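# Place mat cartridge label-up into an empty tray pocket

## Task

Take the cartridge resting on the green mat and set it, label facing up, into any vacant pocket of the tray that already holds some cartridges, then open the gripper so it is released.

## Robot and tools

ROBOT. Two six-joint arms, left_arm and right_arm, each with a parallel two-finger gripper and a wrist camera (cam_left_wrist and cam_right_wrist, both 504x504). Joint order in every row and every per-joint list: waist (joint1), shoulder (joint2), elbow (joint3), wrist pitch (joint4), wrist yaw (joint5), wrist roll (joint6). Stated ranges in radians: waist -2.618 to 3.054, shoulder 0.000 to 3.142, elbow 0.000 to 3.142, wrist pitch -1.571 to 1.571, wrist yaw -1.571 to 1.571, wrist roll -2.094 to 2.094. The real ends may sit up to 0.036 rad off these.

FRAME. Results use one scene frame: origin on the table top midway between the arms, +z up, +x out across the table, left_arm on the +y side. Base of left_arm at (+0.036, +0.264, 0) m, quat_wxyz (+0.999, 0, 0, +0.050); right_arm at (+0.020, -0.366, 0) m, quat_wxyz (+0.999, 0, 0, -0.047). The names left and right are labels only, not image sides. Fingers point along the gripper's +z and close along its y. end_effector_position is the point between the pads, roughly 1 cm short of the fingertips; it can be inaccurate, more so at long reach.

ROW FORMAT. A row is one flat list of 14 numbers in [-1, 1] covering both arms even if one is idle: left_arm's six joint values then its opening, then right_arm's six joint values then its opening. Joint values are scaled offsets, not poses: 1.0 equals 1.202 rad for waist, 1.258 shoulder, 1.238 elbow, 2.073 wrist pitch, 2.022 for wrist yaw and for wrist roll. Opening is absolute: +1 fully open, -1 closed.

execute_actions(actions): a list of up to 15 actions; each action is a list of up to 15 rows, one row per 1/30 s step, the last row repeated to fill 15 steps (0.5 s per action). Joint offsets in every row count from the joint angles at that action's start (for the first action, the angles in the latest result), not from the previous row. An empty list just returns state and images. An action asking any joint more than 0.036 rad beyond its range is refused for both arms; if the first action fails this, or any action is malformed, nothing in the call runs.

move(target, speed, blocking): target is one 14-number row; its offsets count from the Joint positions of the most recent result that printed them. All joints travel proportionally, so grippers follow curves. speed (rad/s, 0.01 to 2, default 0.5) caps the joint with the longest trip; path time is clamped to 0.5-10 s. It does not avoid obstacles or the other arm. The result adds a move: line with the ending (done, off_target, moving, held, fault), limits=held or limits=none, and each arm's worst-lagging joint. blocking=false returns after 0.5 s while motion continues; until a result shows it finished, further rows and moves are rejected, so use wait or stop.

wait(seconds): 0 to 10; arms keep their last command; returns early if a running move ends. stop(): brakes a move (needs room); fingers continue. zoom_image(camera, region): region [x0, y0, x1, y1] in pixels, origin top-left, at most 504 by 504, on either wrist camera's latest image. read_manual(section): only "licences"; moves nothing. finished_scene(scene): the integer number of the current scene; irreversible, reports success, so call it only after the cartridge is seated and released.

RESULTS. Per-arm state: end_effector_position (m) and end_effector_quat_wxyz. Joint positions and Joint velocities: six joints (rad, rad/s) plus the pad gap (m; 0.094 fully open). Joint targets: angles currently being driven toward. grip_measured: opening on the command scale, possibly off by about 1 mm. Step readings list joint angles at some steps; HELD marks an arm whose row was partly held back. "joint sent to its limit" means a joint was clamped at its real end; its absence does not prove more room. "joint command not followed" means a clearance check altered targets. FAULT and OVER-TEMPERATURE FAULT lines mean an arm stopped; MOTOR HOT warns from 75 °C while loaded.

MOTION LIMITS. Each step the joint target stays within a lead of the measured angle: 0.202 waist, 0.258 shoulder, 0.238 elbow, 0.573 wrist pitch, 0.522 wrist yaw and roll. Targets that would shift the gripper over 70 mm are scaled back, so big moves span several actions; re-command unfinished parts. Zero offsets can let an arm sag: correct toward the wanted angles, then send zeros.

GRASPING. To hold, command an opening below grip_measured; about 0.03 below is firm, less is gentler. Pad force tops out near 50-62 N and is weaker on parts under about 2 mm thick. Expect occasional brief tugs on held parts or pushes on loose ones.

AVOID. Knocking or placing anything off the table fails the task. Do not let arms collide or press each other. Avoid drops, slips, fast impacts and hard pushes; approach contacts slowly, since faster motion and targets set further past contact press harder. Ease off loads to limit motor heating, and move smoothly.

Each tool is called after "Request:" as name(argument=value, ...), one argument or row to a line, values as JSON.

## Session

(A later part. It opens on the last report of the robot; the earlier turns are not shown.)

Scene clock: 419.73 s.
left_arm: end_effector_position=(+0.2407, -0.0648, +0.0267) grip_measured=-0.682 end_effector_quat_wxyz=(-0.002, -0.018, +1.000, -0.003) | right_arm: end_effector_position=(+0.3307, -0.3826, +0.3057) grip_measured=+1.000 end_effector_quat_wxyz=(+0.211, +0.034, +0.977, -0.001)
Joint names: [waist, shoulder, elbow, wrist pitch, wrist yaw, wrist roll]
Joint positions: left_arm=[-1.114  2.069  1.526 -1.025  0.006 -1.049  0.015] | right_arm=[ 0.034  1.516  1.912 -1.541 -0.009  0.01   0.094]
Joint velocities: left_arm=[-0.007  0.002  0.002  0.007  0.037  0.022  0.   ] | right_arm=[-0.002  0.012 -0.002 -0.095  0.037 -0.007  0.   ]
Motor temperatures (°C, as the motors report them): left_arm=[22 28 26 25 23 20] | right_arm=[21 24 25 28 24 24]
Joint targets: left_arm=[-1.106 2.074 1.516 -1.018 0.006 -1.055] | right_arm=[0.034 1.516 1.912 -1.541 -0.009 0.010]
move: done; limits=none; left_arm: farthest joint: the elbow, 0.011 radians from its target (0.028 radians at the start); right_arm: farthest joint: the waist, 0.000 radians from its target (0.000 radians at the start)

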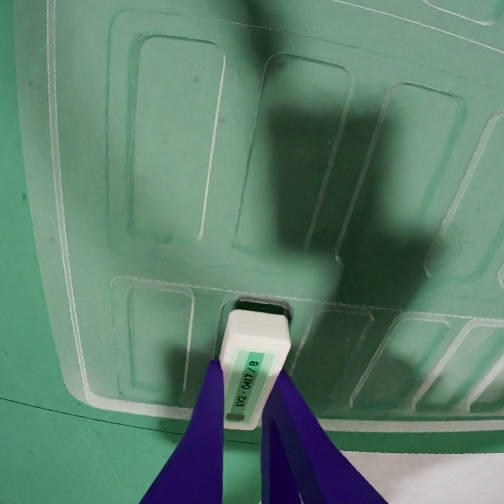

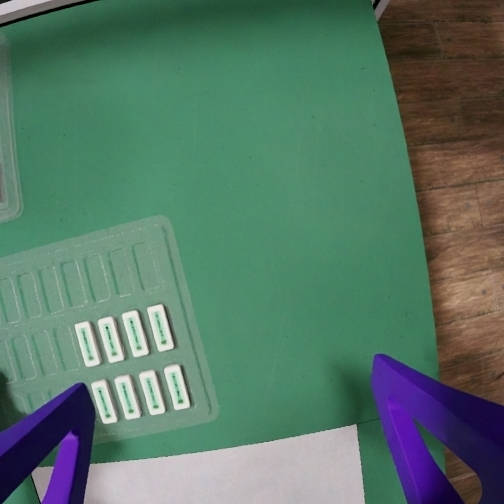

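Request:
execute_actions(
  actions=[
    [[0.005,0.004,-0.011,0.002,0.003,-0.002,-0.71,0,0,0,0,0,0,1],[0.005,0.004,-0.0145,0.002,0.006,-0.002,-0.71,0,0,0,0,0,0,1],[0.005,0.004,-0.0145,0.002,0.008,-0.002,-0.71,0,0,0,0,0,0,1]],
  ],
)

Request:
zoom_image(
  camera="cam_left_wrist",
  region=[195, 270, 325, 400],
)

Scene clock: 480.47 s.
left_arm: end_effector_position=(+0.2392, -0.0659, +0.0267) grip_measured=-0.682 end_effector_quat_wxyz=(-0.007, -0.018, +1.000, -0.005) | right_arm: end_effector_position=(+0.3307, -0.3826, +0.3057) grip_measured=+1.000 end_effector_quat_wxyz=(+0.211, +0.034, +0.977, -0.001)
Joint names: [waist, shoulder, elbow, wrist pitch, wrist yaw, wrist roll]
Joint positions: left_arm=[-1.114  2.069  1.526 -1.025  0.017 -1.05   0.015] | right_arm=[ 0.034  1.516  1.912 -1.541 -0.009  0.01   0.094]
Joint velocities: left_arm=[-0.007  0.012  0.002 -0.022 -0.066 -0.051 -0.   ] | right_arm=[-0.007  0.007 -0.007 -0.007  0.022 -0.022  0.   ]
Motor temperatures (°C, as the motors report them): left_arm=[22 29 26 25 23 20] | right_arm=[21 24 26 28 24 24]
Joint targets: left_arm=[-1.108 2.074 1.508 -1.021 0.023 -1.054] | right_arm=[0.034 1.516 1.912 -1.541 -0.009 0.010]
Step readings (joint positions):
0: left_arm=[-1.114 2.069 1.526 -1.025 0.006 -1.050] | right_arm=[0.034 1.516 1.912 -1.541 -0.009 0.010]
1: left_arm=[-1.114 2.069 1.526 -1.025 0.006 -1.050] | right_arm=[0.034 1.516 1.912 -1.541 -0.009 0.010]
2: left_arm=[-1.114 2.069 1.526 -1.025 0.008 -1.050] | right_arm=[0.034 1.516 1.912 -1.541 -0.009 0.010]
4: left_arm=[-1.114 2.069 1.526 -1.025 0.011 -1.050] | right_arm=[0.034 1.516 1.912 -1.541 -0.009 0.010]
8: left_arm=[-1.114 2.069 1.526 -1.025 0.015 -1.050] | right_arm=[0.034 1.516 1.912 -1.541 -0.009 0.010]
15: Joint positions above

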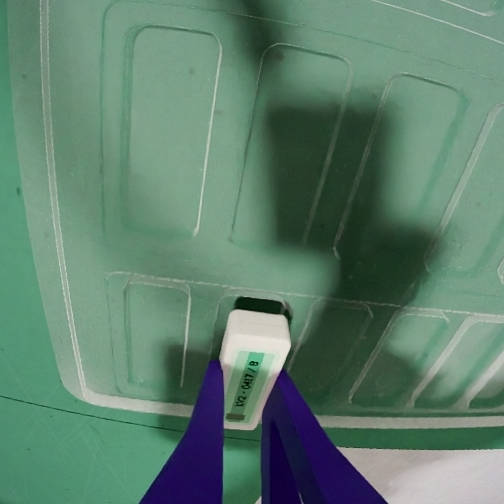

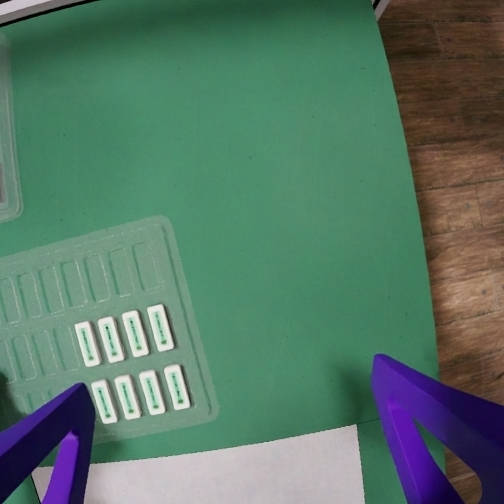

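Region (195, 270, 325, 400) of cam_left_wrist's 504x504 image, scaled by 3.877, with more detail than that image has.

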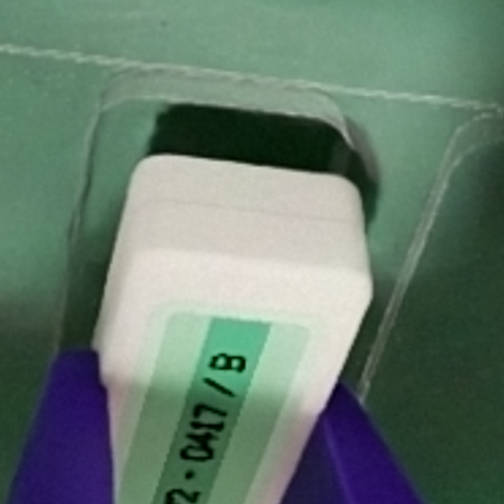

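Request:
execute_actions(
  actions=[
    [[0.005,0.004,-0.02,0.002,0.002,-0.002,-0.71,0,0,0,0,0,0,1],[0.005,0.004,-0.023,0.002,0.002,-0.002,-0.71,0,0,0,0,0,0,1],[0.005,0.004,-0.016,0.002,0.002,-0.002,-0.71,0,0,0,0,0,0,1]],
  ],
)

Request:
zoom_image(
  camera="cam_left_wrist",
  region=[195, 270, 325, 400],
)

Scene clock: 500.30 s.
left_arm: end_effector_position=(+0.2374, -0.0632, +0.0240) grip_measured=-0.682 end_effector_quat_wxyz=(-0.009, -0.018, +1.000, -0.002) | right_arm: end_effector_position=(+0.3307, -0.3826, +0.3057) grip_measured=+1.000 end_effector_quat_wxyz=(+0.211, +0.034, +0.977, -0.001)
Joint names: [waist, shoulder, elbow, wrist pitch, wrist yaw, wrist roll]
Joint positions: left_arm=[-1.114  2.069  1.514 -1.022  0.018 -1.05   0.015] | right_arm=[ 0.034  1.516  1.912 -1.541 -0.009  0.01   0.094]
Joint velocities: left_arm=[-0.007 -0.002  0.012 -0.037 -0.022 -0.007  0.001] | right_arm=[ 0.002 -0.012 -0.002 -0.051 -0.037 -0.066  0.   ]
Motor temperatures (°C, as the motors report them): left_arm=[22 29 25 25 23 20] | right_arm=[21 24 26 28 24 24]
Joint targets: left_arm=[-1.108 2.074 1.506 -1.021 0.021 -1.054] | right_arm=[0.034 1.516 1.912 -1.541 -0.009 0.010]
Step readings (joint positions):
0: left_arm=[-1.114 2.069 1.526 -1.025 0.018 -1.050] | right_arm=[0.034 1.516 1.912 -1.541 -0.009 0.010]
1: left_arm=[-1.114 2.069 1.524 -1.024 0.018 -1.050] | right_arm=[0.034 1.516 1.912 -1.541 -0.009 0.010]
2: left_arm=[-1.114 2.069 1.521 -1.023 0.018 -1.050] | right_arm=[0.034 1.516 1.912 -1.541 -0.009 0.010]
4: left_arm=[-1.114 2.069 1.515 -1.022 0.018 -1.050] | right_arm=[0.034 1.516 1.912 -1.541 -0.009 0.010]
8: left_arm=[-1.114 2.069 1.514 -1.022 0.018 -1.050] | right_arm=[0.034 1.516 1.912 -1.541 -0.009 0.010]
15: Joint positions above

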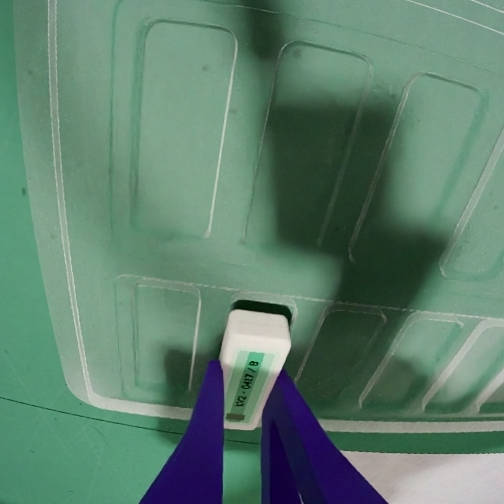

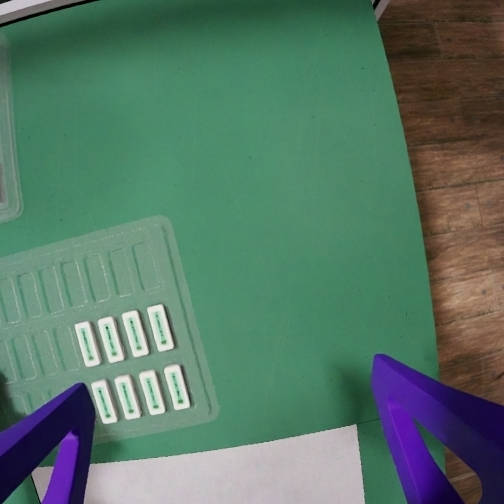

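Region (195, 270, 325, 400) of cam_left_wrist's 504x504 image, scaled by 3.877, with more detail than that image has.

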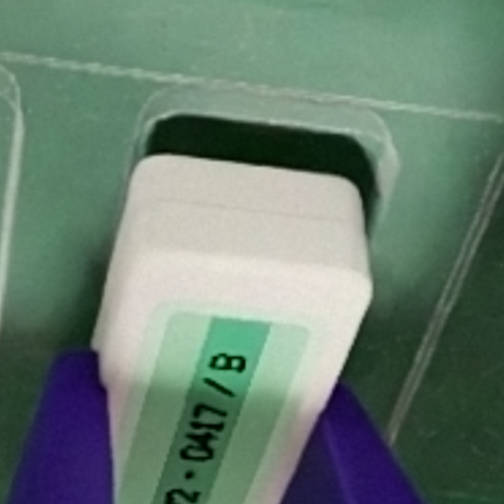

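Request:
execute_actions(
  actions=[
    [[0.005,0.004,-0.004,0.006,0.0035,-0.002,-0.71,0,0,0,0,0,0,1]],
  ],
)

Request:
zoom_image(
  camera="cam_left_wrist",
  region=[195, 270, 325, 400],
)

Scene clock: 517.90 s.
left_arm: end_effector_position=(+0.2379, -0.0646, +0.0240) grip_measured=-0.682 end_effector_quat_wxyz=(-0.009, -0.018, +1.000, -0.005) | right_arm: end_effector_position=(+0.3307, -0.3826, +0.3057) grip_measured=+1.000 end_effector_quat_wxyz=(+0.211, +0.034, +0.977, -0.001)
Joint names: [waist, shoulder, elbow, wrist pitch, wrist yaw, wrist roll]
Joint positions: left_arm=[-1.114  2.069  1.514 -1.017  0.019 -1.05   0.015] | right_arm=[ 0.034  1.516  1.912 -1.541 -0.009  0.01   0.094]
Joint velocities: left_arm=[-0.007  0.007  0.002 -0.037  0.066 -0.022  0.001] | right_arm=[ 0.002 -0.002  0.007 -0.007  0.051  0.051  0.   ]
Motor temperatures (°C, as the motors report them): left_arm=[22 29 26 25 23 20] | right_arm=[21 24 26 28 24 24]
Joint targets: left_arm=[-1.108 2.074 1.509 -1.010 0.025 -1.054] | right_arm=[0.034 1.516 1.912 -1.541 -0.009 0.010]
Step readings (joint positions):
0: left_arm=[-1.114 2.069 1.514 -1.022 0.018 -1.050] | right_arm=[0.034 1.516 1.912 -1.541 -0.009 0.010]
1: left_arm=[-1.114 2.069 1.514 -1.022 0.018 -1.050] | right_arm=[0.034 1.516 1.912 -1.541 -0.009 0.010]
2: left_arm=[-1.114 2.069 1.514 -1.021 0.018 -1.050] | right_arm=[0.034 1.516 1.912 -1.541 -0.009 0.010]
4: left_arm=[-1.114 2.069 1.514 -1.019 0.019 -1.050] | right_arm=[0.034 1.516 1.912 -1.541 -0.009 0.010]
8: left_arm=[-1.114 2.069 1.514 -1.018 0.019 -1.050] | right_arm=[0.034 1.516 1.912 -1.541 -0.009 0.010]
15: Joint positions above

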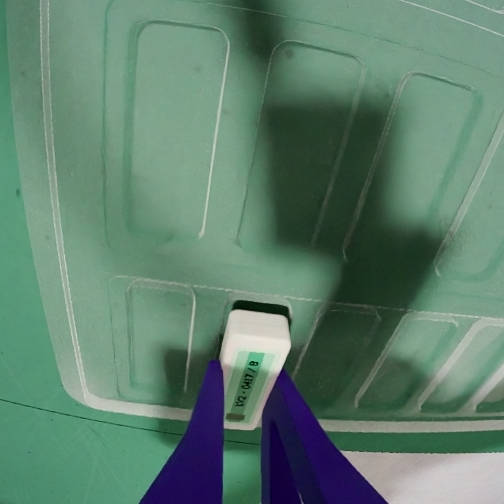

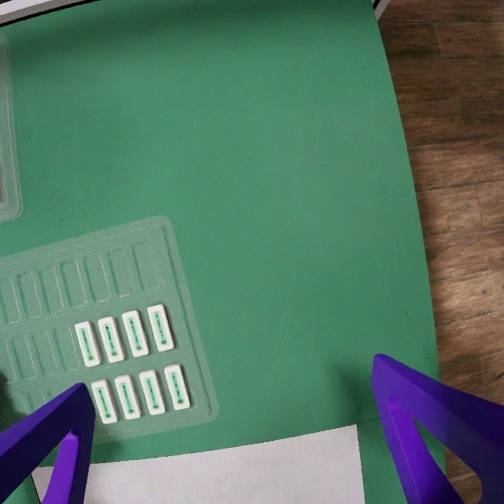

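Region (195, 270, 325, 400) of cam_left_wrist's 504x504 image, scaled by 3.877, with more detail than that image has.

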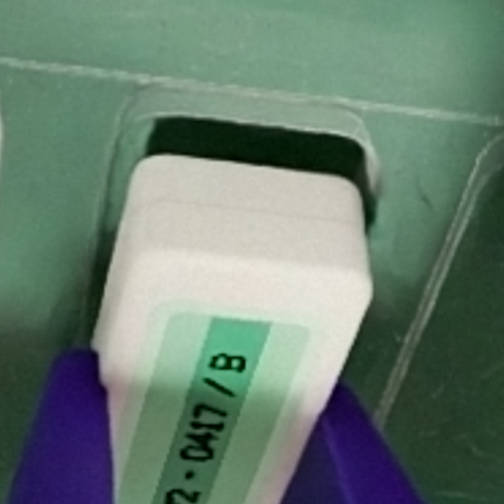

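Request:
execute_actions(
  actions=[
    [[0.005,0.024,-0.004,0.005,0.002,-0.002,-0.71,0,0,0,0,0,0,1],[0.005,0.024,-0.004,0.0055,0.002,-0.002,-0.71,0,0,0,0,0,0,1],[0.005,0.017,-0.004,0.0055,0.002,-0.002,-0.71,0,0,0,0,0,0,1]],
  ],
)

Request:
zoom_image(
  camera="cam_left_wrist",
  region=[175, 270, 345, 440],
)

Scene clock: 532.50 s.
left_arm: end_effector_position=(+0.2378, -0.0646, +0.0187) grip_measured=-0.682 end_effector_quat_wxyz=(-0.011, -0.018, +1.000, -0.001) | right_arm: end_effector_position=(+0.3307, -0.3826, +0.3057) grip_measured=+1.000 end_effector_quat_wxyz=(+0.211, +0.034, +0.977, -0.001)
Joint names: [waist, shoulder, elbow, wrist pitch, wrist yaw, wrist roll]
Joint positions: left_arm=[-1.114  2.084  1.514 -1.011  0.02  -1.05   0.015] | right_arm=[ 0.034  1.516  1.912 -1.541 -0.009  0.01   0.094]
Joint velocities: left_arm=[-0.002 -0.012 -0.007  0.037 -0.022 -0.051 -0.001] | right_arm=[ 0.002 -0.007  0.007  0.051 -0.007  0.051  0.   ]
Motor temperatures (°C, as the motors report them): left_arm=[22 29 26 25 23 20] | right_arm=[21 24 26 28 24 24]
Joint targets: left_arm=[-1.108 2.090 1.509 -1.005 0.024 -1.054] | right_arm=[0.034 1.516 1.912 -1.541 -0.009 0.010]
Step readings (joint positions):
0: left_arm=[-1.114 2.069 1.514 -1.017 0.019 -1.050] | right_arm=[0.034 1.516 1.912 -1.541 -0.009 0.010]
1: left_arm=[-1.114 2.071 1.514 -1.016 0.019 -1.050] | right_arm=[0.034 1.516 1.912 -1.541 -0.009 0.010]
2: left_arm=[-1.114 2.073 1.514 -1.015 0.019 -1.050] | right_arm=[0.034 1.516 1.912 -1.541 -0.009 0.010]
4: left_arm=[-1.114 2.080 1.514 -1.014 0.019 -1.050] | right_arm=[0.034 1.516 1.912 -1.541 -0.009 0.010]
8: left_arm=[-1.114 2.084 1.514 -1.012 0.020 -1.050] | right_arm=[0.034 1.516 1.912 -1.541 -0.009 0.010]
15: Joint positions above

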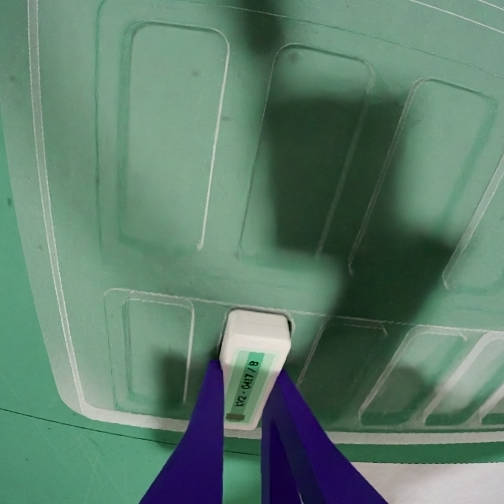

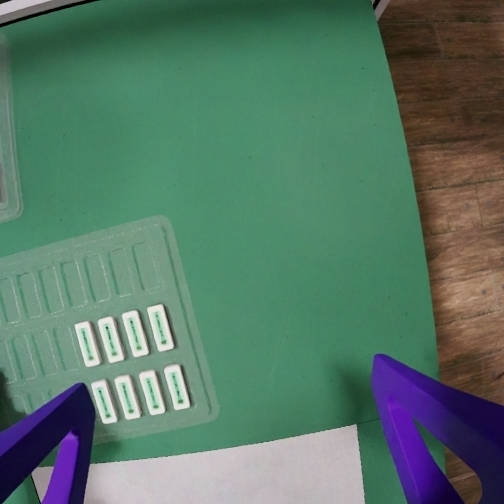

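Region (175, 270, 345, 440) of cam_left_wrist's 504x504 image, scaled by 2.965, with more detail than that image has.

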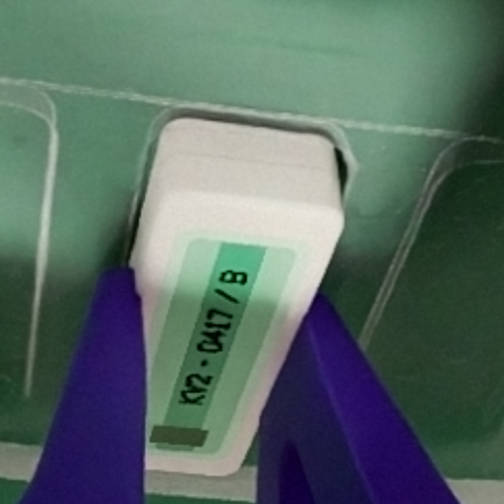

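Request:
execute_actions(
  actions=[
    [[0,0.004,0,0,0,0,-0.68,0,0,0,0,0,0,1],[0,0.004,0,0,0,0,-0.66,0,0,0,0,0,0,1],[0,0.004,0,0,0,0,-0.64,0,0,0,0,0,0,1],[0,0.004,0,0,0,0,-0.61,0,0,0,0,0,0,1],[0,0.004,0,0,0,0,-0.57,0,0,0,0,0,0,1],[0,0.004,0,0,0,0,-0.52,0,0,0,0,0,0,1],[0,0.004,0,0,0,0,-0.46,0,0,0,0,0,0,1],[0,0.004,0,0,0,0,-0.4,0,0,0,0,0,0,1]],
  ],
)

Request:
move(
  target=[0,-0.07,0.09,-0.08,0,0,-0.4,0,0,0,0,0,0,1],
  speed=0.4,
)

Request:
zoom_image(
  camera="cam_left_wrist",
  region=[150, 190, 350, 390],
)

Scene clock: 542.10 s.
left_arm: end_effector_position=(+0.2378, -0.0646, +0.0187) grip_measured=-0.401 end_effector_quat_wxyz=(-0.011, -0.018, +1.000, -0.001) | right_arm: end_effector_position=(+0.3307, -0.3826, +0.3057) grip_measured=+1.000 end_effector_quat_wxyz=(+0.211, +0.034, +0.977, -0.001)
Joint names: [waist, shoulder, elbow, wrist pitch, wrist yaw, wrist roll]
Joint positions: left_arm=[-1.114  2.084  1.514 -1.011  0.02  -1.05   0.028] | right_arm=[ 0.034  1.516  1.912 -1.541 -0.009  0.01   0.094]
Joint velocities: left_arm=[-0.012 -0.007 -0.002  0.022 -0.037 -0.051 -0.001] | right_arm=[-0.007 -0.017 -0.027  0.051  0.007 -0.022  0.   ]
Motor temperatures (°C, as the motors report them): left_arm=[22 29 26 25 23 20] | right_arm=[21 24 26 28 24 24]
Joint targets: left_arm=[-1.114 2.089 1.514 -1.011 0.020 -1.050] | right_arm=[0.034 1.516 1.912 -1.541 -0.009 0.010]
Step readings (joint positions):
0: left_arm=[-1.114 2.084 1.514 -1.011 0.020 -1.050] | right_arm=[0.034 1.516 1.912 -1.541 -0.009 0.010]
1: left_arm=[-1.114 2.084 1.514 -1.011 0.020 -1.050] | right_arm=[0.034 1.516 1.912 -1.541 -0.009 0.010]
2: left_arm=[-1.114 2.084 1.514 -1.011 0.020 -1.050] | right_arm=[0.034 1.516 1.912 -1.541 -0.009 0.010]
4: left_arm=[-1.114 2.084 1.514 -1.011 0.020 -1.050] | right_arm=[0.034 1.516 1.912 -1.541 -0.009 0.010]
8: left_arm=[-1.114 2.084 1.514 -1.011 0.020 -1.050] | right_arm=[0.034 1.516 1.912 -1.541 -0.009 0.010]
15: Joint positions above

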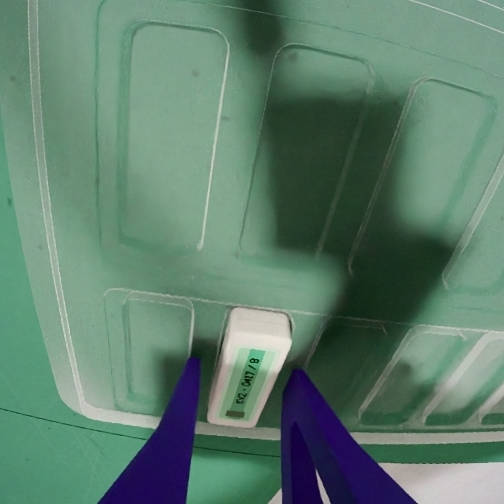

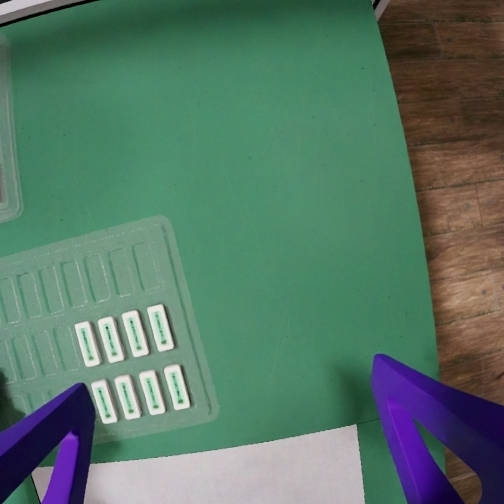

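Scene clock: 543.23 s.
left_arm: end_effector_position=(+0.2354, -0.0607, +0.0666) grip_measured=-0.401 end_effector_quat_wxyz=(-0.009, -0.018, +1.000, -0.004) | right_arm: end_effector_position=(+0.3307, -0.3826, +0.3057) grip_measured=+1.000 end_effector_quat_wxyz=(+0.211, +0.034, +0.977, -0.001)
Joint names: [waist, shoulder, elbow, wrist pitch, wrist yaw, wrist roll]
Joint positions: left_arm=[-1.114  2.014  1.606 -1.166  0.02  -1.05   0.028] | right_arm=[ 0.034  1.516  1.912 -1.541 -0.009  0.01   0.094]
Joint velocities: left_arm=[-0.022  0.002  0.002  0.051  0.022 -0.051 -0.   ] | right_arm=[ 0.017 -0.002  0.007 -0.007 -0.037 -0.051  0.   ]
Motor temperatures (°C, as the motors report them): left_arm=[22 29 26 25 23 20] | right_arm=[21 24 26 28 24 24]
Joint targets: left_arm=[-1.114 1.996 1.625 -1.177 0.020 -1.050] | right_arm=[0.034 1.516 1.912 -1.541 -0.009 0.010]
move: done; limits=none; left_arm: farthest joint: the elbow, 0.020 radians from its target (0.111 radians at the start); right_arm: farthest joint: the waist, 0.000 radians from its target (0.000 radians at the start)

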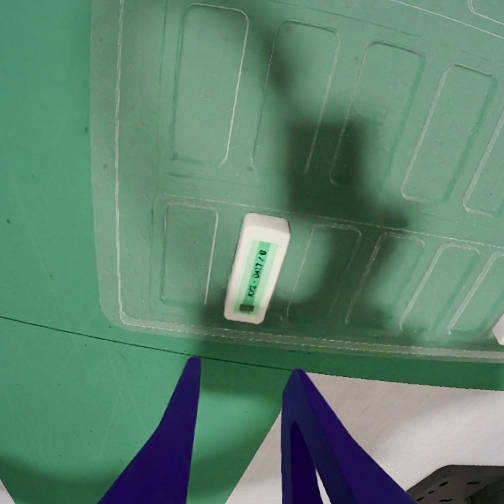

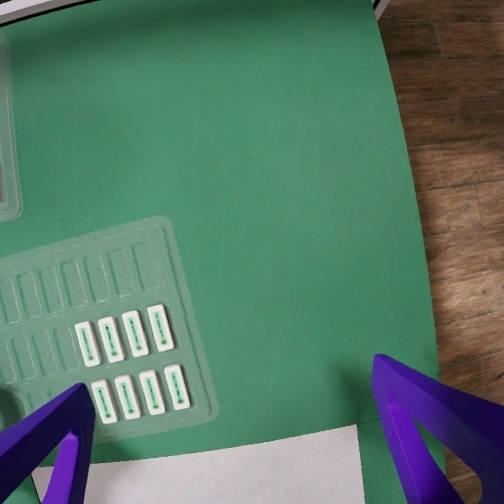

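Region (150, 190, 350, 390) of cam_left_wrist's 504x504 image, scaled by 2.520, with more detail than that image has.

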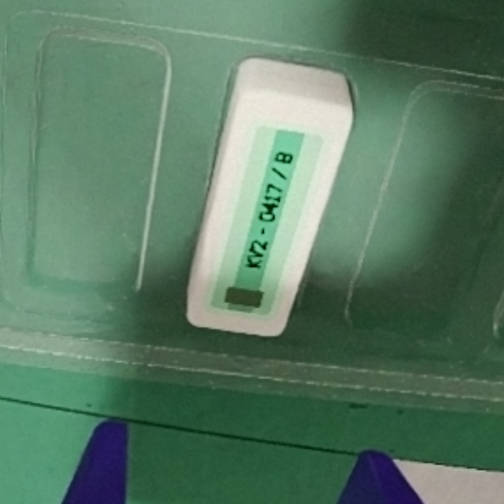

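Request:
finished_scene(
  scene=1,
)

The scene is finished: the task was done.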